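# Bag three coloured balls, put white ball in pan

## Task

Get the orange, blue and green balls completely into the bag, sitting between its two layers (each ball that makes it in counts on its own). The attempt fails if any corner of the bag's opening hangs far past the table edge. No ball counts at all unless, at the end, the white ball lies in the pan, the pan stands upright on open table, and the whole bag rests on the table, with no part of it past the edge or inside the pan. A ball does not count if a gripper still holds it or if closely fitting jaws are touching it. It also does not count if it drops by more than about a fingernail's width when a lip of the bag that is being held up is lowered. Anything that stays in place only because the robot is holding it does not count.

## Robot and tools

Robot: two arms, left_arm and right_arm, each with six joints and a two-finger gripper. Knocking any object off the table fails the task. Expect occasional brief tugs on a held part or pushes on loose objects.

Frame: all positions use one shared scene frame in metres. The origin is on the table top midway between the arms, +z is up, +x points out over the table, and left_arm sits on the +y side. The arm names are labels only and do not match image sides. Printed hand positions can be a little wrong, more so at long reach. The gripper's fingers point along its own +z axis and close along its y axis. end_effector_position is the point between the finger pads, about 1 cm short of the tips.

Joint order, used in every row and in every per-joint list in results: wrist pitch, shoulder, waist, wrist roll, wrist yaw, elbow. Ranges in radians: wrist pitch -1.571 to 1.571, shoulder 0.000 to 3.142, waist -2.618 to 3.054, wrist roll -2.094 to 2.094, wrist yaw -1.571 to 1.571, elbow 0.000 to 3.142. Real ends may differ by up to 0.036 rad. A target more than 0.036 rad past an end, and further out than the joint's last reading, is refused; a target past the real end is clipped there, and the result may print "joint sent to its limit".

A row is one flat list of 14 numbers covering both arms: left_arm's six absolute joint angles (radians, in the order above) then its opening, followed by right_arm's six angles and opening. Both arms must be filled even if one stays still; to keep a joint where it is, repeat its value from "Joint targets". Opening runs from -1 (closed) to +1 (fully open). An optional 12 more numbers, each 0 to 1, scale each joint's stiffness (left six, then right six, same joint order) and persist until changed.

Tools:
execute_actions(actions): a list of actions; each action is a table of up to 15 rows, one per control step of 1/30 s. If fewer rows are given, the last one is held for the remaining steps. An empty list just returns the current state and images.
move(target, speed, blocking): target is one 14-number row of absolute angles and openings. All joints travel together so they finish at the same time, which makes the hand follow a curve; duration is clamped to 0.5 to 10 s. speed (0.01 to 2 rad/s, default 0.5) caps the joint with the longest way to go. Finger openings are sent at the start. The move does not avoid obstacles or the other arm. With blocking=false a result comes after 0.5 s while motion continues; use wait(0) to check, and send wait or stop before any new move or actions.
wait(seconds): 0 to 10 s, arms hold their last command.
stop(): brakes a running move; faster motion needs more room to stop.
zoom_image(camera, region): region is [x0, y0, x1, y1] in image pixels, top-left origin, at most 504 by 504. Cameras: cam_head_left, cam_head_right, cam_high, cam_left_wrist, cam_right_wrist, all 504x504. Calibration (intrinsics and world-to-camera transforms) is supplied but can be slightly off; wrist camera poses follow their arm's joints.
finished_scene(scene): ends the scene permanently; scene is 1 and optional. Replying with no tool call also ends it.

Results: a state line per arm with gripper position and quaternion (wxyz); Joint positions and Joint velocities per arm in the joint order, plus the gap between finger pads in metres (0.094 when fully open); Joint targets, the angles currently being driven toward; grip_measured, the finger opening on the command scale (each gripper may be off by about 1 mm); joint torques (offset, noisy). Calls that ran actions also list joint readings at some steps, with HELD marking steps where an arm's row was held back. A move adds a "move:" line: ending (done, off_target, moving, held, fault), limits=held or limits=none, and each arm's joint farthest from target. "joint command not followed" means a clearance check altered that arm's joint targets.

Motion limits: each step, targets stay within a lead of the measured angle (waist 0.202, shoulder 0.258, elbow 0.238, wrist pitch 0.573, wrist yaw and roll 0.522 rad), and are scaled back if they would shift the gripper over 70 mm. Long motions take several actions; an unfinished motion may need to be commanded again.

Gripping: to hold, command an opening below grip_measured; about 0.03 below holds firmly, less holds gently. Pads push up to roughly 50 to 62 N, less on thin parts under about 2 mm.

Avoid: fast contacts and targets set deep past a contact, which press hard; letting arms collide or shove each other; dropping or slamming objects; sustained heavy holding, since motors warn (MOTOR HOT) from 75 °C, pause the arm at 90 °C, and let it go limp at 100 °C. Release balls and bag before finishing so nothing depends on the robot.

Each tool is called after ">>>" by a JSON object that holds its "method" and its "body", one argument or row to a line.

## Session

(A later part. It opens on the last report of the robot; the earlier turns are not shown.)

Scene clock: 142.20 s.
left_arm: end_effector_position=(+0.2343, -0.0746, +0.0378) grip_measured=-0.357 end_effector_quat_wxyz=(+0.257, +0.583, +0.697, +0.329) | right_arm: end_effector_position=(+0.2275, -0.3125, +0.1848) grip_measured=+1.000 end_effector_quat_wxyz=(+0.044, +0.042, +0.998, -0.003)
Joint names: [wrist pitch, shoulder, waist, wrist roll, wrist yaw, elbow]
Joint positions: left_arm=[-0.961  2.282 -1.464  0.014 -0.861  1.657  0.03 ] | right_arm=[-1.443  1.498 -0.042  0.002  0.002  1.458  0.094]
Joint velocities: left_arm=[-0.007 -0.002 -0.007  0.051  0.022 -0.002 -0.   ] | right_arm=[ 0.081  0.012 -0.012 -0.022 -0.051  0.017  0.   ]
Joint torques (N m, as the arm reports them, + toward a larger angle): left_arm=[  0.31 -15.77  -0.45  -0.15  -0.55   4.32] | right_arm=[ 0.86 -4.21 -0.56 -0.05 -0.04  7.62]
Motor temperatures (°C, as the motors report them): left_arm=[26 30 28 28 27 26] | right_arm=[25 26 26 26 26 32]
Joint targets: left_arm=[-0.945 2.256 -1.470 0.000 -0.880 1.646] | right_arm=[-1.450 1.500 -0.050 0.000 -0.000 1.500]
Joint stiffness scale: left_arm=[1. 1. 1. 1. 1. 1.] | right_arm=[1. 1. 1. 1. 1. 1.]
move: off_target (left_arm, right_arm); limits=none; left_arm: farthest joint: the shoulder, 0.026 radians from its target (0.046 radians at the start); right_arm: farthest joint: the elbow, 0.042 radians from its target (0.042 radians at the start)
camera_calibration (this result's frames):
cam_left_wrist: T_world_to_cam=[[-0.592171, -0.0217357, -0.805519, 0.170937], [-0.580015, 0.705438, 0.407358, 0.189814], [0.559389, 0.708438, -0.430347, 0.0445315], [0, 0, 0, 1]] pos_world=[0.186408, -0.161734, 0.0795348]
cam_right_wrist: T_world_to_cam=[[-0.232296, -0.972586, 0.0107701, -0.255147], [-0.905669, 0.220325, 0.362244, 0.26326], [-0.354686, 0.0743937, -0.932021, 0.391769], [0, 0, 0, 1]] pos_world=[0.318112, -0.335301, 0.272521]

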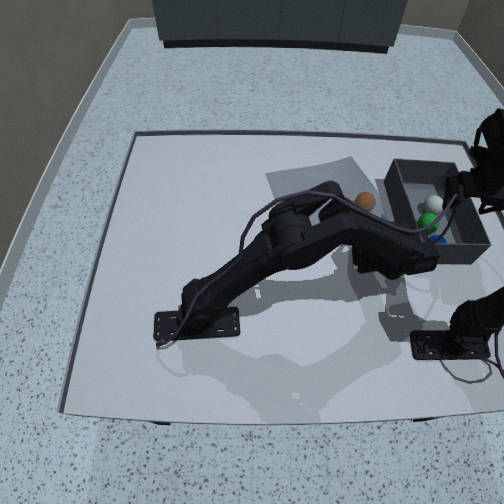

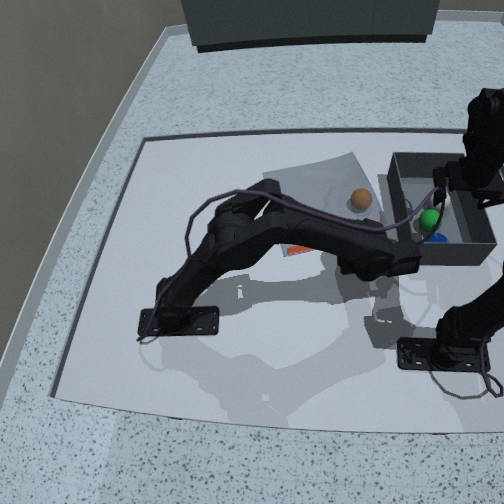

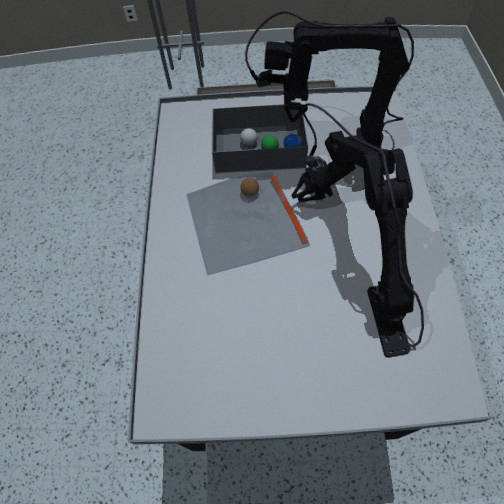

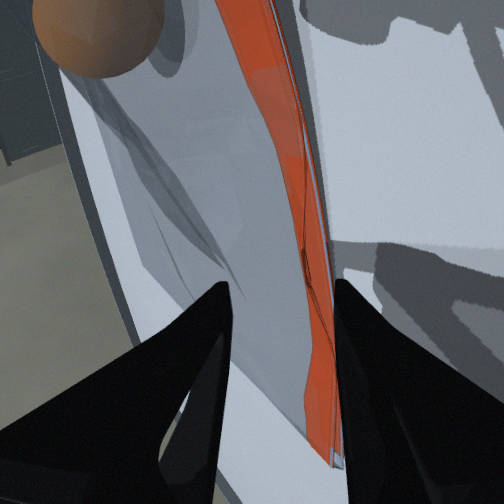

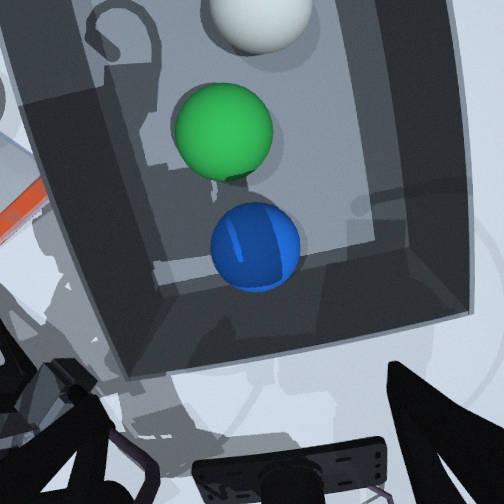

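>>> {"method": "move", "body": {
  "target": [-0.945,2.312,-1.47,0,-0.88,1.616,-0.36, -1.45,1.5,-0.05,0,0,1.5,1],
  "speed": 0.06
}}

Scene clock: 155.10 s.
left_arm: end_effector_position=(+0.2320, -0.0636, +0.0194) grip_measured=-0.357 end_effector_quat_wxyz=(+0.236, +0.591, +0.689, +0.345) | right_arm: end_effector_position=(+0.2275, -0.3125, +0.1848) grip_measured=+1.000 end_effector_quat_wxyz=(+0.044, +0.042, +0.998, -0.003)
Joint names: [wrist pitch, shoulder, waist, wrist roll, wrist yaw, elbow]
Joint positions: left_arm=[-0.96   2.311 -1.464  0.013 -0.861  1.627  0.03 ] | right_arm=[-1.443  1.498 -0.042  0.002  0.002  1.458  0.094]
Joint velocities: left_arm=[ 0.037 -0.007 -0.007  0.022  0.037  0.002 -0.001] | right_arm=[-0.022  0.002 -0.012  0.007  0.037 -0.017  0.   ]
Joint torques (N m, as the arm reports them, + toward a larger angle): left_arm=[  0.2  -13.19  -0.38  -0.18  -0.51   4.01] | right_arm=[ 0.86 -4.2  -0.56 -0.05 -0.03  7.62]
Motor temperatures (°C, as the motors report them): left_arm=[26 32 28 28 27 26] | right_arm=[25 26 26 26 26 32]
Joint targets: left_arm=[-0.945 2.312 -1.470 -0.000 -0.880 1.616] | right_arm=[-1.450 1.500 -0.050 -0.000 0.000 1.500]
Joint stiffness scale: left_arm=[1. 1. 1. 1. 1. 1.] | right_arm=[1. 1. 1. 1. 1. 1.]
move: off_target (right_arm); limits=none; left_arm: farthest joint: the wrist yaw, 0.019 radians from its target (0.019 radians at the start); right_arm: farthest joint: the elbow, 0.042 radians from its target (0.042 radians at the start)
camera_calibration (this result's frames):
cam_left_wrist: T_world_to_cam=[[-0.601682, 0.0236406, -0.798386, 0.159987], [-0.575265, 0.680617, 0.453686, 0.184622], [0.55412, 0.732258, -0.395915, 0.0321508], [0, 0, 0, 1]] pos_world=[0.184652, -0.152982, 0.0567]
cam_right_wrist: T_world_to_cam=[[-0.232296, -0.972586, 0.0107701, -0.255147], [-0.905669, 0.220325, 0.362244, 0.26326], [-0.354686, 0.0743937, -0.932021, 0.391769], [0, 0, 0, 1]] pos_world=[0.318112, -0.335301, 0.272521]

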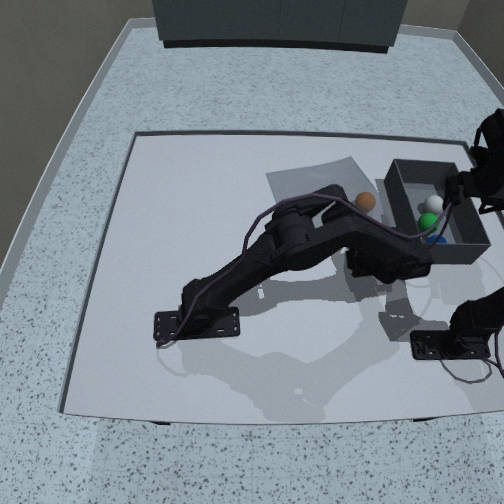

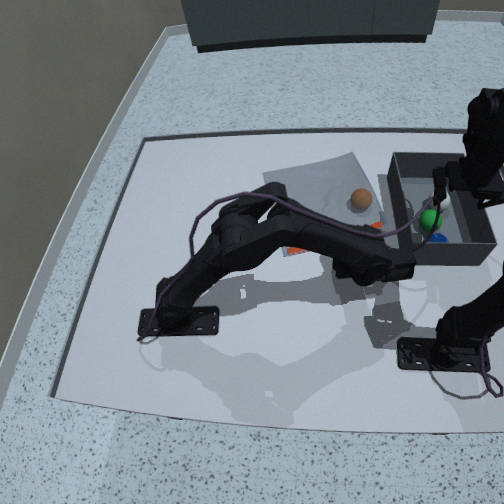

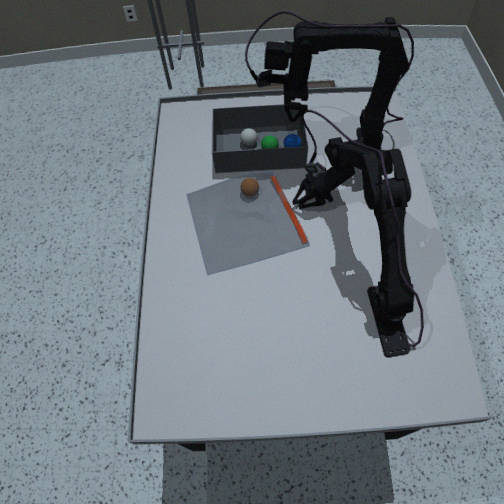

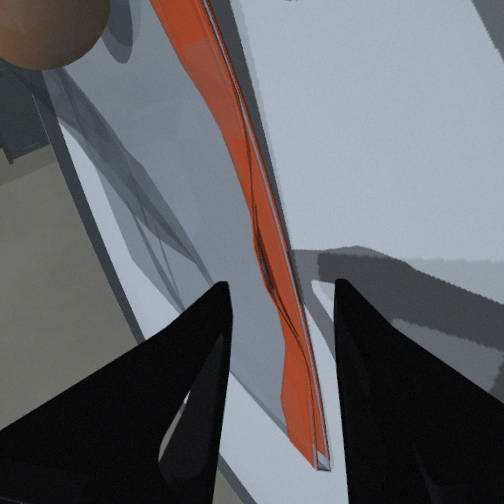

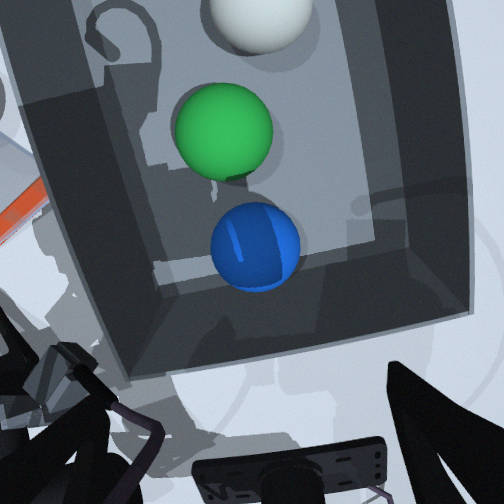

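>>> {"method": "execute_actions", "body": {
  "actions": [
    [[-0.945,2.312,-1.47,0,-0.88,1.616,-0.28, -1.45,1.5,-0.05,0,0,1.5,1]],
    [[-0.945,2.312,-1.47,0,-0.88,1.616,-0.2, -1.45,1.5,-0.05,0,0,1.5,1]],
    [[-0.945,2.312,-1.47,0,-0.88,1.616,-0.12, -1.45,1.5,-0.05,0,0,1.5,1]]
  ]
}}

Scene clock: 160.57 s.
left_arm: end_effector_position=(+0.2350, -0.0634, +0.0230) grip_measured=-0.123 end_effector_quat_wxyz=(+0.244, +0.588, +0.685, +0.354) | right_arm: end_effector_position=(+0.2275, -0.3125, +0.1848) grip_measured=+1.000 end_effector_quat_wxyz=(+0.044, +0.042, +0.998, -0.003)
Joint names: [wrist pitch, shoulder, waist, wrist roll, wrist yaw, elbow]
Joint positions: left_arm=[-0.96   2.311 -1.464  0.012 -0.887  1.627  0.041] | right_arm=[-1.443  1.498 -0.042  0.002  0.002  1.458  0.094]
Joint velocities: left_arm=[-0.037 -0.002 -0.012  0.037 -0.051 -0.007 -0.001] | right_arm=[-0.022  0.002 -0.007 -0.051 -0.007 -0.002  0.   ]
Joint torques (N m, as the arm reports them, + toward a larger angle): left_arm=[  0.21 -13.24  -0.26  -0.16  -0.3    4.12] | right_arm=[ 0.86 -4.21 -0.55 -0.05 -0.04  7.62]
Motor temperatures (°C, as the motors report them): left_arm=[26 32 28 28 27 26] | right_arm=[25 26 26 26 26 32]
Joint targets: left_arm=[-0.945 2.312 -1.470 0.000 -0.880 1.616] | right_arm=[-1.450 1.500 -0.050 0.000 -0.000 1.500]
Joint stiffness scale: left_arm=[1. 1. 1. 1. 1. 1.] | right_arm=[1. 1. 1. 1. 1. 1.]
Step readings (joint positions; steps 1 to 15: 1st action; 16 to 30: 2nd action; 31 to 45: 3rd action):
0: left_arm=[-0.960 2.311 -1.464 0.013 -0.861 1.627] | right_arm=[-1.443 1.498 -0.042 0.002 0.002 1.458]
1: left_arm=[-0.960 2.311 -1.464 0.013 -0.864 1.627] | right_arm=[-1.443 1.498 -0.042 0.002 0.002 1.458]
2: left_arm=[-0.960 2.311 -1.464 0.013 -0.866 1.627] | right_arm=[-1.443 1.498 -0.042 0.002 0.002 1.458]
4: left_arm=[-0.960 2.311 -1.464 0.013 -0.868 1.627] | right_arm=[-1.443 1.498 -0.042 0.002 0.002 1.458]
8: left_arm=[-0.960 2.311 -1.464 0.013 -0.868 1.627] | right_arm=[-1.443 1.498 -0.042 0.002 0.002 1.458]
15: left_arm=[-0.960 2.311 -1.464 0.013 -0.868 1.627] | right_arm=[-1.443 1.498 -0.042 0.002 0.002 1.458]
16: left_arm=[-0.960 2.311 -1.464 0.013 -0.872 1.627] | right_arm=[-1.443 1.498 -0.042 0.002 0.002 1.458]
17: left_arm=[-0.960 2.311 -1.464 0.013 -0.874 1.627] | right_arm=[-1.443 1.498 -0.042 0.002 0.002 1.458]
19: left_arm=[-0.960 2.311 -1.464 0.013 -0.877 1.627] | right_arm=[-1.443 1.498 -0.042 0.002 0.002 1.458]
23: left_arm=[-0.960 2.311 -1.464 0.012 -0.877 1.627] | right_arm=[-1.443 1.498 -0.042 0.002 0.002 1.458]
30: left_arm=[-0.960 2.311 -1.464 0.012 -0.877 1.627] | right_arm=[-1.443 1.498 -0.042 0.002 0.002 1.458]
31: left_arm=[-0.960 2.311 -1.464 0.012 -0.882 1.627] | right_arm=[-1.443 1.498 -0.042 0.002 0.002 1.458]
32: left_arm=[-0.960 2.311 -1.464 0.012 -0.884 1.627] | right_arm=[-1.443 1.498 -0.042 0.002 0.002 1.458]
34: left_arm=[-0.960 2.311 -1.464 0.012 -0.887 1.627] | right_arm=[-1.443 1.498 -0.042 0.002 0.002 1.458]
38: left_arm=[-0.960 2.311 -1.464 0.012 -0.887 1.627] | right_arm=[-1.443 1.498 -0.042 0.002 0.002 1.458]
45: Joint positions above
camera_calibration (this result's frames):
cam_left_wrist: T_world_to_cam=[[-0.58072, 0.0279184, -0.813624, 0.160351], [-0.585906, 0.67955, 0.441505, 0.187262], [0.565224, 0.733098, -0.378271, 0.0287398], [0, 0, 0, 1]] pos_world=[0.186592, -0.1528, 0.0586596]
cam_right_wrist: T_world_to_cam=[[-0.232296, -0.972586, 0.0107701, -0.255147], [-0.905669, 0.220325, 0.362244, 0.26326], [-0.354686, 0.0743937, -0.932021, 0.391769], [0, 0, 0, 1]] pos_world=[0.318112, -0.335301, 0.272521]

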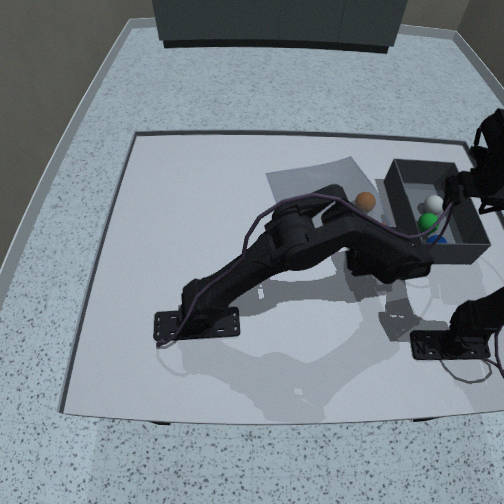

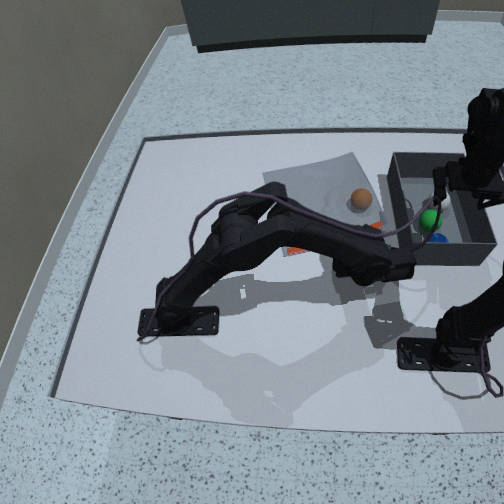

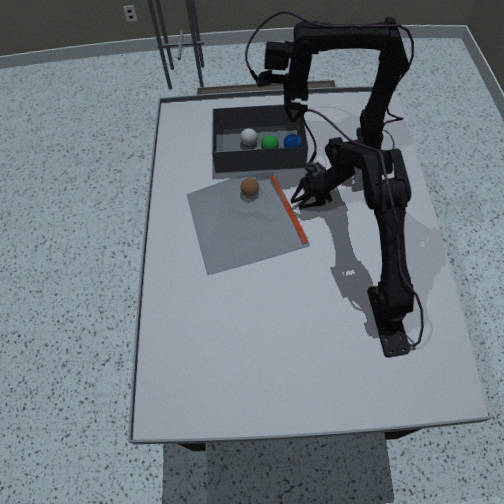

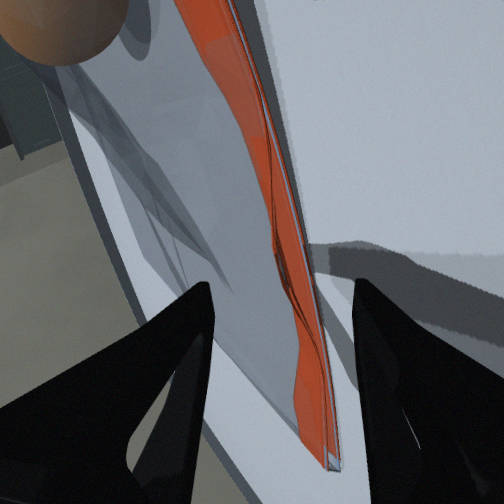

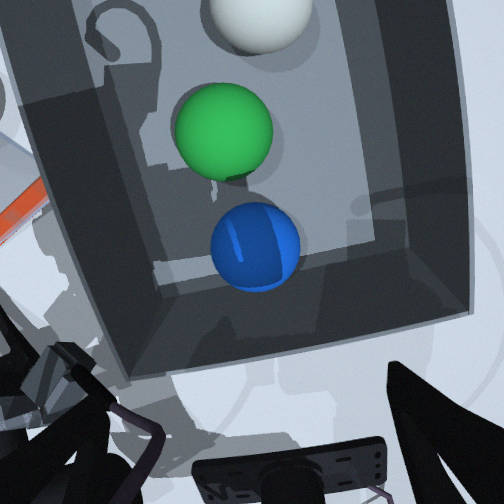

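>>> {"method": "move", "body": {
  "target": [-0.945,2.312,-1.42,0,-0.895,1.616,-0.30, -1.45,1.5,-0.05,0,0,1.5,1],
  "speed": 0.04
}}

>>> {"method": "zoom_image", "body": {
  "camera": "cam_left_wrist",
  "region": [230, 190, 410, 370]
}}

Scene clock: 165.17 s.
left_arm: end_effector_position=(+0.2472, -0.0558, +0.0224) grip_measured=-0.297 end_effector_quat_wxyz=(+0.237, +0.577, +0.696, +0.357) | right_arm: end_effector_position=(+0.2275, -0.3125, +0.1848) grip_measured=+1.000 end_effector_quat_wxyz=(+0.044, +0.042, +0.998, -0.003)
Joint names: [wrist pitch, shoulder, waist, wrist roll, wrist yaw, elbow]
Joint positions: left_arm=[-0.96   2.311 -1.431  0.012 -0.883  1.627  0.033] | right_arm=[-1.443  1.498 -0.042  0.002  0.002  1.458  0.094]
Joint velocities: left_arm=[ 0.022  0.007 -0.007  0.022  0.022 -0.012 -0.   ] | right_arm=[-0.037 -0.017 -0.012  0.037 -0.022 -0.007  0.   ]
Joint torques (N m, as the arm reports them, + toward a larger angle): left_arm=[  0.21 -13.26   0.73  -0.16  -0.47   4.14] | right_arm=[ 0.86 -4.21 -0.56 -0.05 -0.03  7.62]
Motor temperatures (°C, as the motors report them): left_arm=[26 32 28 28 27 26] | right_arm=[25 26 26 26 26 32]
Joint targets: left_arm=[-0.945 2.312 -1.420 -0.000 -0.895 1.616] | right_arm=[-1.450 1.500 -0.050 -0.000 0.000 1.500]
Joint stiffness scale: left_arm=[1. 1. 1. 1. 1. 1.] | right_arm=[1. 1. 1. 1. 1. 1.]
move: off_target (right_arm); limits=none; left_arm: farthest joint: the wrist pitch, 0.015 radians from its target (0.015 radians at the start); right_arm: farthest joint: the elbow, 0.042 radians from its target (0.042 radians at the start)
camera_calibration (this result's frames):
cam_left_wrist: T_world_to_cam=[[-0.584644, 0.00722598, -0.811258, 0.166509], [-0.607036, 0.659511, 0.443343, 0.193592], [0.538237, 0.75166, -0.381193, 0.0238732], [0, 0, 0, 1]] pos_world=[0.202017, -0.146824, 0.0583546]
cam_right_wrist: T_world_to_cam=[[-0.232296, -0.972586, 0.0107701, -0.255147], [-0.905669, 0.220325, 0.362244, 0.26326], [-0.354686, 0.0743937, -0.932021, 0.391769], [0, 0, 0, 1]] pos_world=[0.318112, -0.335301, 0.272521]

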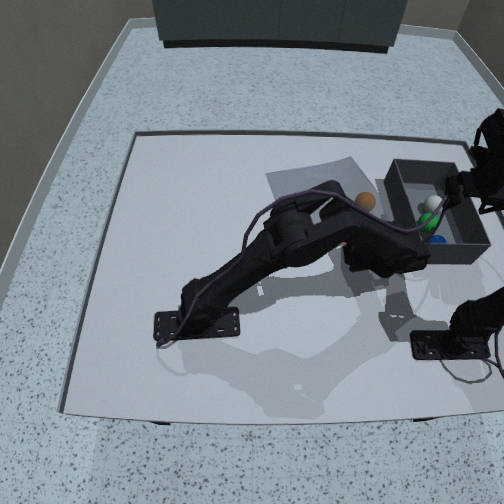

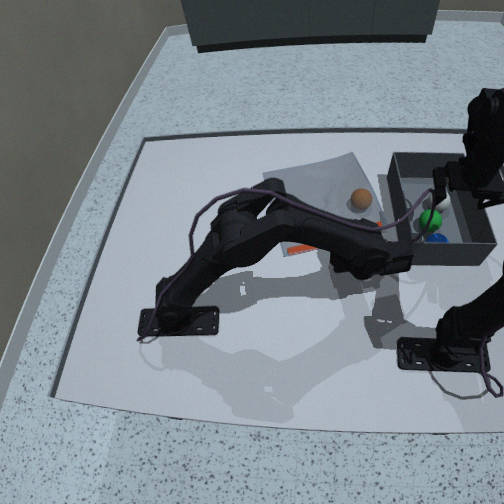

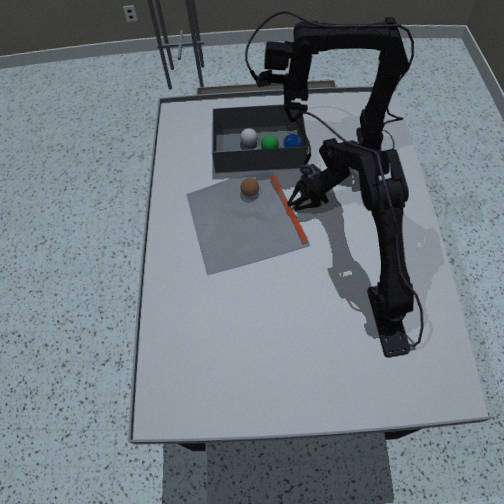

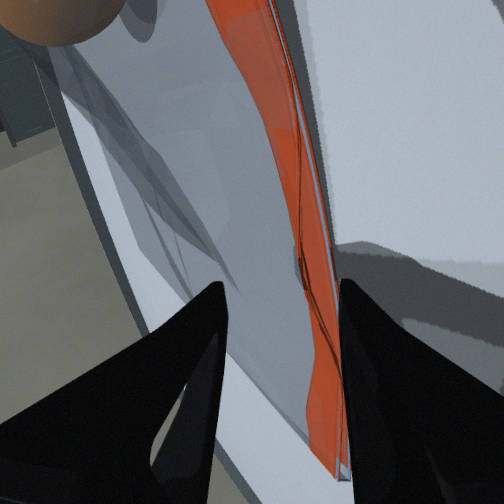

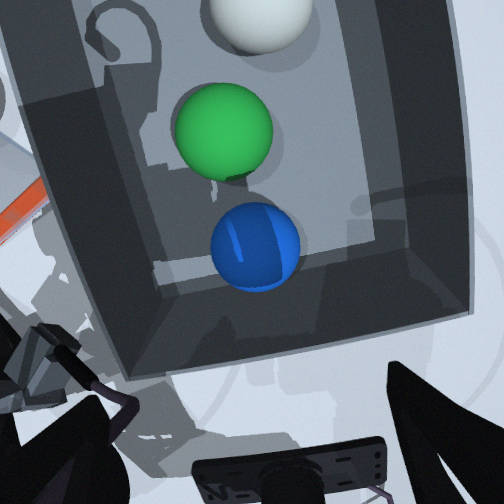

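Region (230, 190, 410, 370) of cam_left_wrist's 504x504 image, scaled by 2.800, with more detail than that image has.

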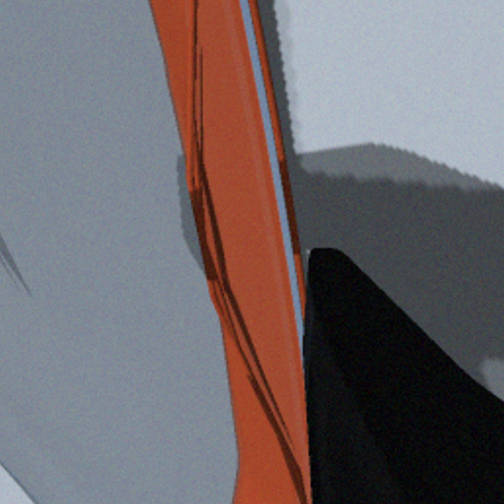

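>>> {"method": "move", "body": {
  "target": [-0.945,2.312,-1.39,0,-0.90,1.616,-0.40, -1.45,1.5,-0.05,0,0,1.5,1],
  "speed": 0.04
}}

>>> {"method": "zoom_image", "body": {
  "camera": "cam_left_wrist",
  "region": [230, 190, 410, 370]
}}

Scene clock: 170.23 s.
left_arm: end_effector_position=(+0.2578, -0.0489, +0.0221) grip_measured=-0.397 end_effector_quat_wxyz=(+0.231, +0.567, +0.704, +0.360) | right_arm: end_effector_position=(+0.2275, -0.3125, +0.1848) grip_measured=+1.000 end_effector_quat_wxyz=(+0.044, +0.042, +0.998, -0.003)
Joint names: [wrist pitch, shoulder, waist, wrist roll, wrist yaw, elbow]
Joint positions: left_arm=[-0.96   2.311 -1.401  0.012 -0.881  1.627  0.028] | right_arm=[-1.443  1.498 -0.042  0.002  0.002  1.458  0.094]
Joint velocities: left_arm=[ 0.037  0.002 -0.007  0.066  0.066  0.002 -0.   ] | right_arm=[-0.037  0.007  0.007 -0.007 -0.037  0.002  0.   ]
Joint torques (N m, as the arm reports them, + toward a larger angle): left_arm=[  0.21 -13.25   0.65  -0.16  -0.52   4.14] | right_arm=[ 0.86 -4.21 -0.55 -0.05 -0.03  7.61]
Motor temperatures (°C, as the motors report them): left_arm=[26 32 28 28 27 26] | right_arm=[25 26 26 26 26 32]
Joint targets: left_arm=[-0.945 2.312 -1.390 0.000 -0.900 1.616] | right_arm=[-1.450 1.500 -0.050 0.000 0.000 1.500]
Joint stiffness scale: left_arm=[1. 1. 1. 1. 1. 1.] | right_arm=[1. 1. 1. 1. 1. 1.]
move: off_target (right_arm); limits=none; left_arm: farthest joint: the wrist yaw, 0.019 radians from its target (0.017 radians at the start); right_arm: farthest joint: the elbow, 0.042 radians from its target (0.042 radians at the start)
camera_calibration (this result's frames):
cam_left_wrist: T_world_to_cam=[[-0.586092, -0.0104294, -0.810178, 0.171886], [-0.625417, 0.64153, 0.444176, 0.199399], [0.515121, 0.767027, -0.382518, 0.0196754], [0, 0, 0, 1]] pos_world=[0.215314, -0.141219, 0.0582164]
cam_right_wrist: T_world_to_cam=[[-0.232296, -0.972586, 0.0107701, -0.255147], [-0.905669, 0.220325, 0.362244, 0.26326], [-0.354686, 0.0743937, -0.932021, 0.391769], [0, 0, 0, 1]] pos_world=[0.318112, -0.335301, 0.272521]

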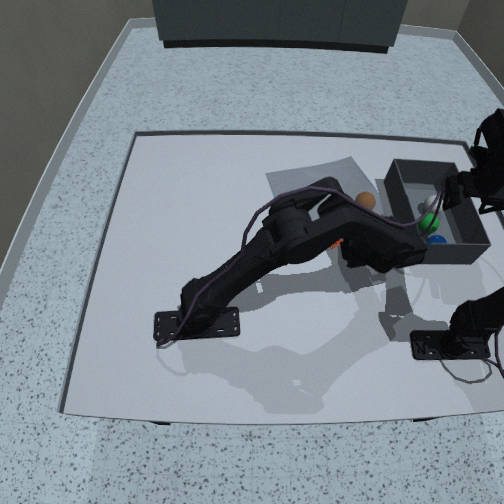

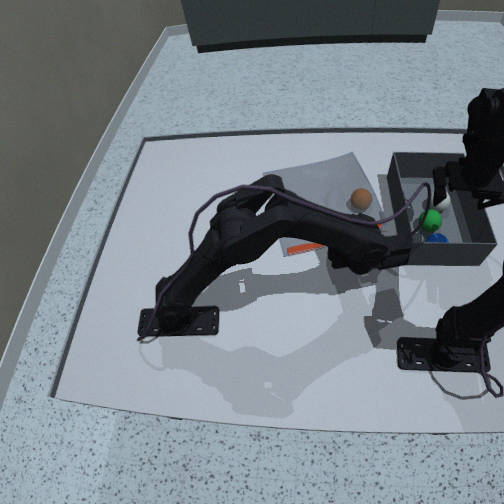

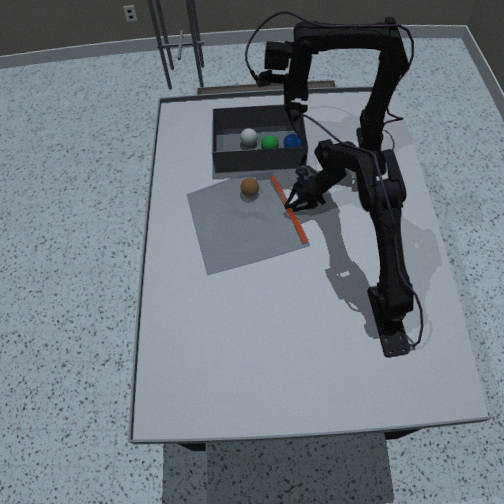

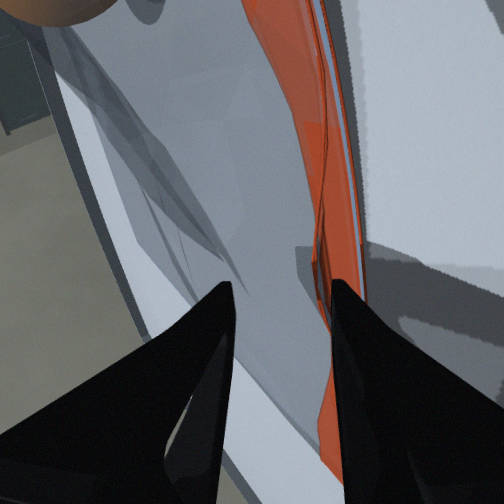

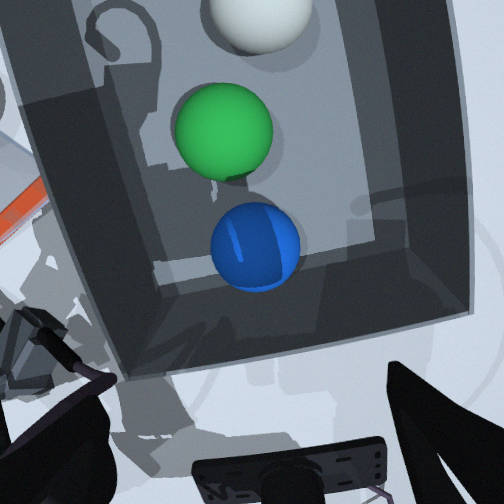

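Region (230, 190, 410, 370) of cam_left_wrist's 504x504 image, scaled by 2.800, with more detail than that image has.

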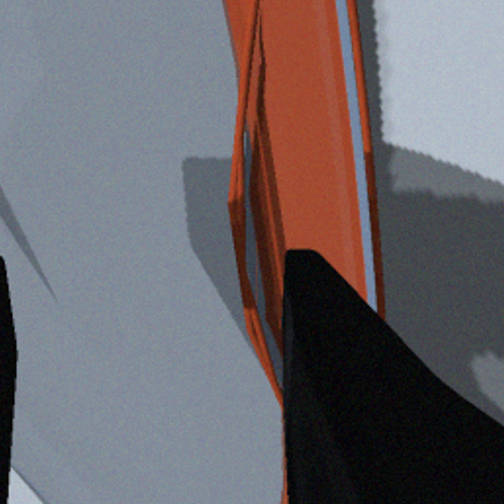

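It's entering. Advance more.

>>> {"method": "move", "body": {
  "target": [-0.945,2.312,-1.35,0,-0.90,1.616,-0.36, -1.45,1.5,-0.05,0,0,1.5,1],
  "speed": 0.04
}}

>>> {"method": "zoom_image", "body": {
  "camera": "cam_left_wrist",
  "region": [200, 170, 440, 410]
}}

Scene clock: 175.03 s.
left_arm: end_effector_position=(+0.2721, -0.0389, +0.0220) grip_measured=-0.363 end_effector_quat_wxyz=(+0.223, +0.552, +0.716, +0.364) | right_arm: end_effector_position=(+0.2275, -0.3125, +0.1848) grip_measured=+1.000 end_effector_quat_wxyz=(+0.044, +0.042, +0.998, -0.003)
Joint names: [wrist pitch, shoulder, waist, wrist roll, wrist yaw, elbow]
Joint positions: left_arm=[-0.96   2.311 -1.361  0.012 -0.88   1.627  0.03 ] | right_arm=[-1.443  1.498 -0.042  0.002  0.002  1.458  0.094]
Joint velocities: left_arm=[0.066 0.007 0.002 0.007 0.037 0.002 0.001] | right_arm=[-0.051 -0.017  0.002  0.022 -0.007 -0.012  0.   ]
Joint torques (N m, as the arm reports them, + toward a larger angle): left_arm=[  0.21 -13.27   0.71  -0.17  -0.54   4.15] | right_arm=[ 0.87 -4.21 -0.55 -0.05 -0.03  7.62]
Motor temperatures (°C, as the motors report them): left_arm=[26 32 28 28 27 26] | right_arm=[25 26 26 26 26 32]
Joint targets: left_arm=[-0.945 2.312 -1.350 0.000 -0.900 1.616] | right_arm=[-1.450 1.500 -0.050 -0.000 -0.000 1.500]
Joint stiffness scale: left_arm=[1. 1. 1. 1. 1. 1.] | right_arm=[1. 1. 1. 1. 1. 1.]
move: off_target (right_arm); limits=none; left_arm: farthest joint: the wrist yaw, 0.020 radians from its target (0.019 radians at the start); right_arm: farthest joint: the elbow, 0.042 radians from its target (0.042 radians at the start)
camera_calibration (this result's frames):
cam_left_wrist: T_world_to_cam=[[-0.585777, -0.0343303, -0.809745, 0.179296], [-0.650552, 0.615787, 0.444509, 0.207835], [0.48337, 0.787164, -0.383048, 0.0139982], [0, 0, 0, 1]] pos_world=[0.233469, -0.132846, 0.0581612]
cam_right_wrist: T_world_to_cam=[[-0.232296, -0.972586, 0.0107701, -0.255147], [-0.905669, 0.220325, 0.362244, 0.26326], [-0.354686, 0.0743937, -0.932021, 0.391769], [0, 0, 0, 1]] pos_world=[0.318112, -0.335301, 0.272521]

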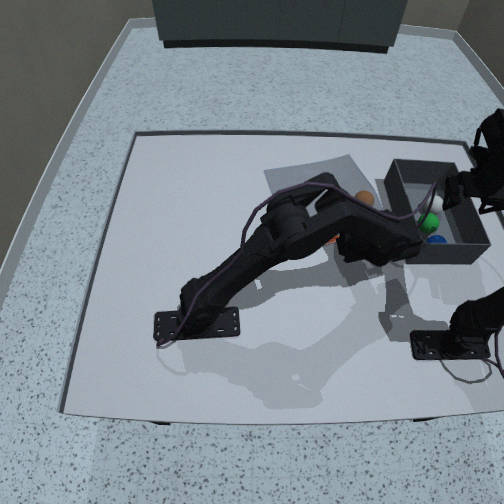

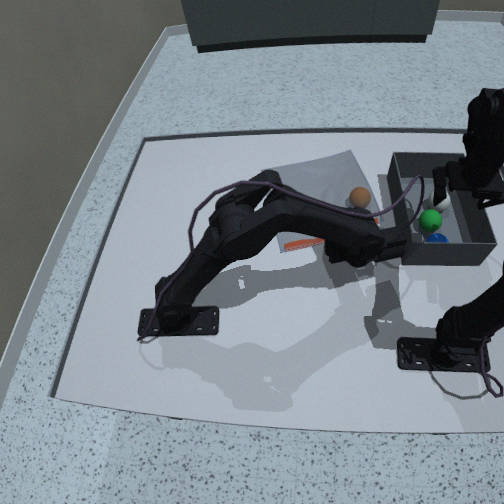

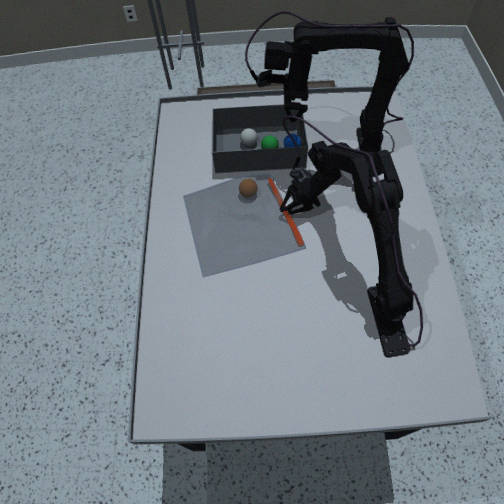

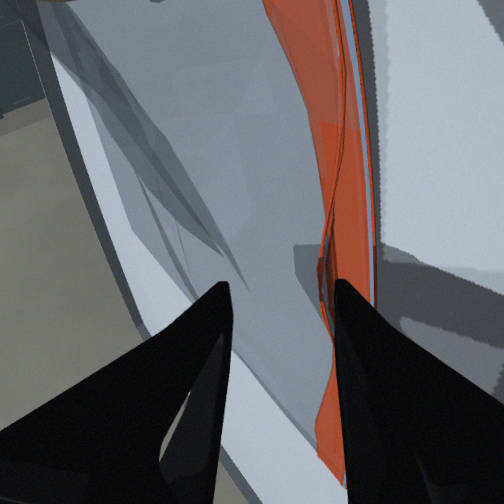

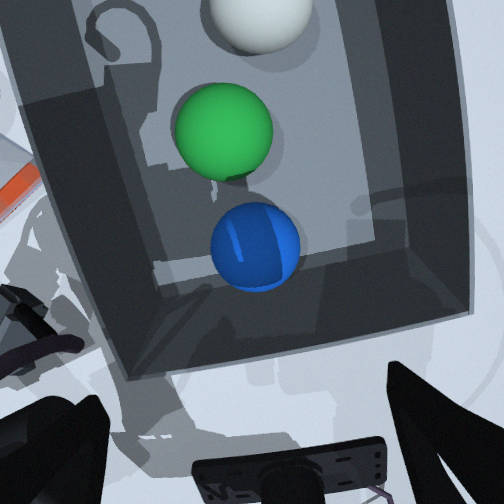

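Region (200, 170, 440, 410) of cam_left_wrist's 504x504 image, scaled by 2.100, with more detail than that image has.

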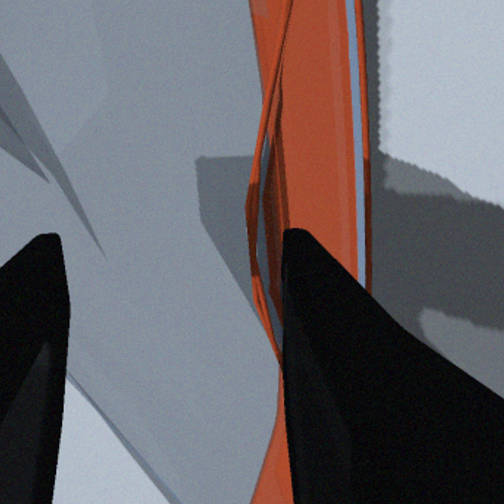

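>>> {"method": "execute_actions", "body": {
  "actions": [
    [[-0.945,2.312,-1.35,0,-0.90,1.616,-0.45, -1.45,1.5,-0.05,0,0,1.5,1]],
    [[-0.945,2.312,-1.35,0,-0.90,1.616,-0.55, -1.45,1.5,-0.05,0,0,1.5,1]],
    [[-0.945,2.312,-1.35,0,-0.90,1.616,-0.68, -1.45,1.5,-0.05,0,0,1.5,1]]
  ]
}}

>>> {"method": "zoom_image", "body": {
  "camera": "cam_left_wrist",
  "region": [200, 170, 440, 410]
}}

Scene clock: 180.17 s.
left_arm: end_effector_position=(+0.2722, -0.0389, +0.0221) grip_measured=-0.677 end_effector_quat_wxyz=(+0.224, +0.552, +0.716, +0.364) | right_arm: end_effector_position=(+0.2274, -0.3125, +0.1848) grip_measured=+1.000 end_effector_quat_wxyz=(+0.044, +0.042, +0.998, -0.003)
Joint names: [wrist pitch, shoulder, waist, wrist roll, wrist yaw, elbow]
Joint positions: left_arm=[-0.96   2.311 -1.361  0.012 -0.881  1.627  0.015] | right_arm=[-1.443  1.498 -0.042  0.002  0.002  1.458  0.094]
Joint velocities: left_arm=[ 0.022 -0.012  0.002 -0.022  0.007 -0.022  0.002] | right_arm=[-0.022 -0.002  0.007 -0.037 -0.037  0.022  0.   ]
Joint torques (N m, as the arm reports them, + toward a larger angle): left_arm=[  0.19 -13.28   0.68  -0.16  -0.53   4.13] | right_arm=[ 0.86 -4.21 -0.55 -0.05 -0.04  7.63]
Motor temperatures (°C, as the motors report them): left_arm=[26 32 28 28 27 26] | right_arm=[25 26 26 26 26 32]
Joint targets: left_arm=[-0.945 2.312 -1.350 0.000 -0.900 1.616] | right_arm=[-1.450 1.500 -0.050 0.000 -0.000 1.500]
Joint stiffness scale: left_arm=[1. 1. 1. 1. 1. 1.] | right_arm=[1. 1. 1. 1. 1. 1.]
Step readings (joint positions; steps 1 to 15: 1st action; 16 to 30: 2nd action; 31 to 45: 3rd action):
0: left_arm=[-0.960 2.311 -1.361 0.012 -0.881 1.627] | right_arm=[-1.443 1.498 -0.042 0.002 0.002 1.458]
1: left_arm=[-0.960 2.311 -1.361 0.012 -0.881 1.627] | right_arm=[-1.443 1.498 -0.042 0.002 0.002 1.458]
2: left_arm=[-0.960 2.311 -1.361 0.012 -0.881 1.627] | right_arm=[-1.443 1.498 -0.042 0.002 0.002 1.458]
4: left_arm=[-0.960 2.311 -1.361 0.012 -0.881 1.627] | right_arm=[-1.443 1.498 -0.042 0.002 0.002 1.458]
8: left_arm=[-0.960 2.311 -1.361 0.012 -0.881 1.627] | right_arm=[-1.443 1.498 -0.042 0.002 0.002 1.458]
15: left_arm=[-0.960 2.311 -1.361 0.012 -0.881 1.627] | right_arm=[-1.443 1.498 -0.042 0.002 0.002 1.458]
16: left_arm=[-0.960 2.311 -1.361 0.012 -0.881 1.627] | right_arm=[-1.443 1.498 -0.042 0.002 0.002 1.458]
17: left_arm=[-0.960 2.311 -1.361 0.012 -0.881 1.627] | right_arm=[-1.443 1.498 -0.042 0.002 0.002 1.458]
19: left_arm=[-0.960 2.311 -1.361 0.012 -0.881 1.627] | right_arm=[-1.443 1.498 -0.042 0.002 0.002 1.458]
23: left_arm=[-0.960 2.311 -1.361 0.012 -0.881 1.627] | right_arm=[-1.443 1.498 -0.042 0.002 0.002 1.458]
30: left_arm=[-0.960 2.311 -1.361 0.012 -0.881 1.627] | right_arm=[-1.443 1.498 -0.042 0.002 0.002 1.458]
31: left_arm=[-0.960 2.311 -1.361 0.012 -0.881 1.627] | right_arm=[-1.443 1.498 -0.042 0.002 0.002 1.458]
32: left_arm=[-0.960 2.311 -1.361 0.012 -0.881 1.627] | right_arm=[-1.443 1.498 -0.042 0.002 0.002 1.458]
34: left_arm=[-0.960 2.311 -1.361 0.012 -0.881 1.627] | right_arm=[-1.443 1.498 -0.042 0.002 0.002 1.458]
38: left_arm=[-0.960 2.311 -1.361 0.012 -0.881 1.627] | right_arm=[-1.443 1.498 -0.042 0.002 0.002 1.458]
45: Joint positions above
camera_calibration (this result's frames):
cam_left_wrist: T_world_to_cam=[[-0.585484, -0.0342221, -0.809961, 0.179293], [-0.650696, 0.615755, 0.444342, 0.207876], [0.483531, 0.787194, -0.382783, 0.0139419], [0, 0, 0, 1]] pos_world=[0.233496, -0.13284, 0.0581888]
cam_right_wrist: T_world_to_cam=[[-0.232292, -0.972586, 0.0108278, -0.255173], [-0.905531, 0.220313, 0.362595, 0.263077], [-0.355041, 0.074423, -0.931884, 0.391792], [0, 0, 0, 1]] pos_world=[0.318052, -0.335296, 0.272477]

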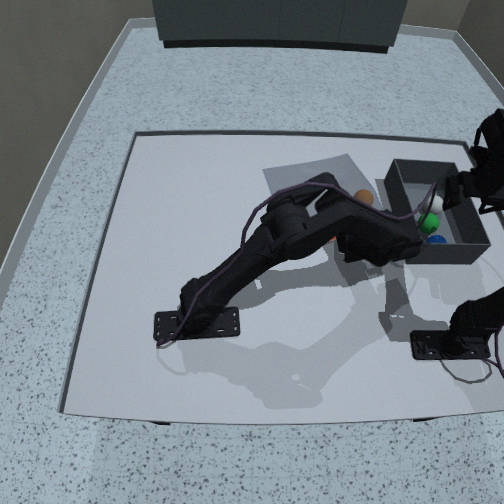

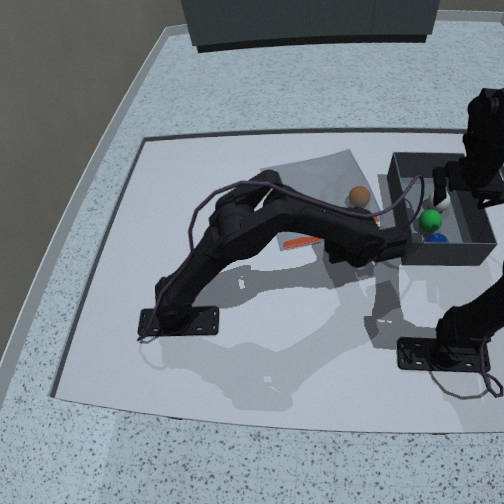

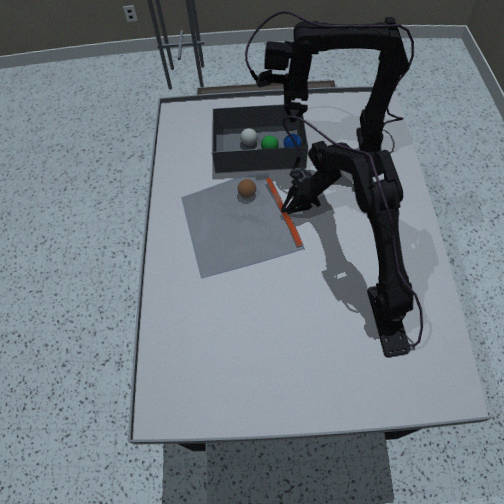

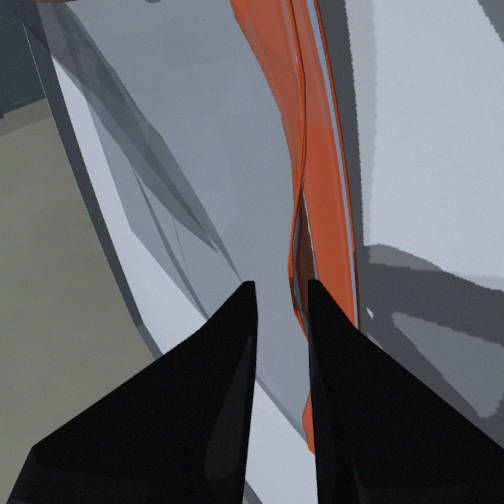

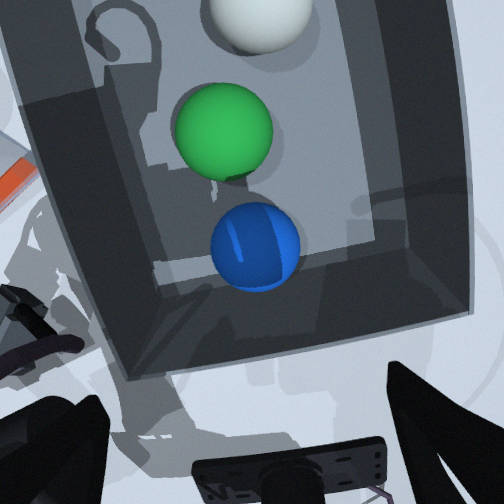

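Region (200, 170, 440, 410) of cam_left_wrist's 504x504 image, scaled by 2.100, with more detail than that image has.

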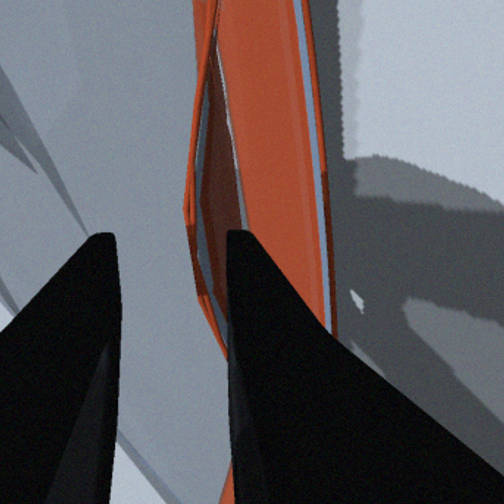

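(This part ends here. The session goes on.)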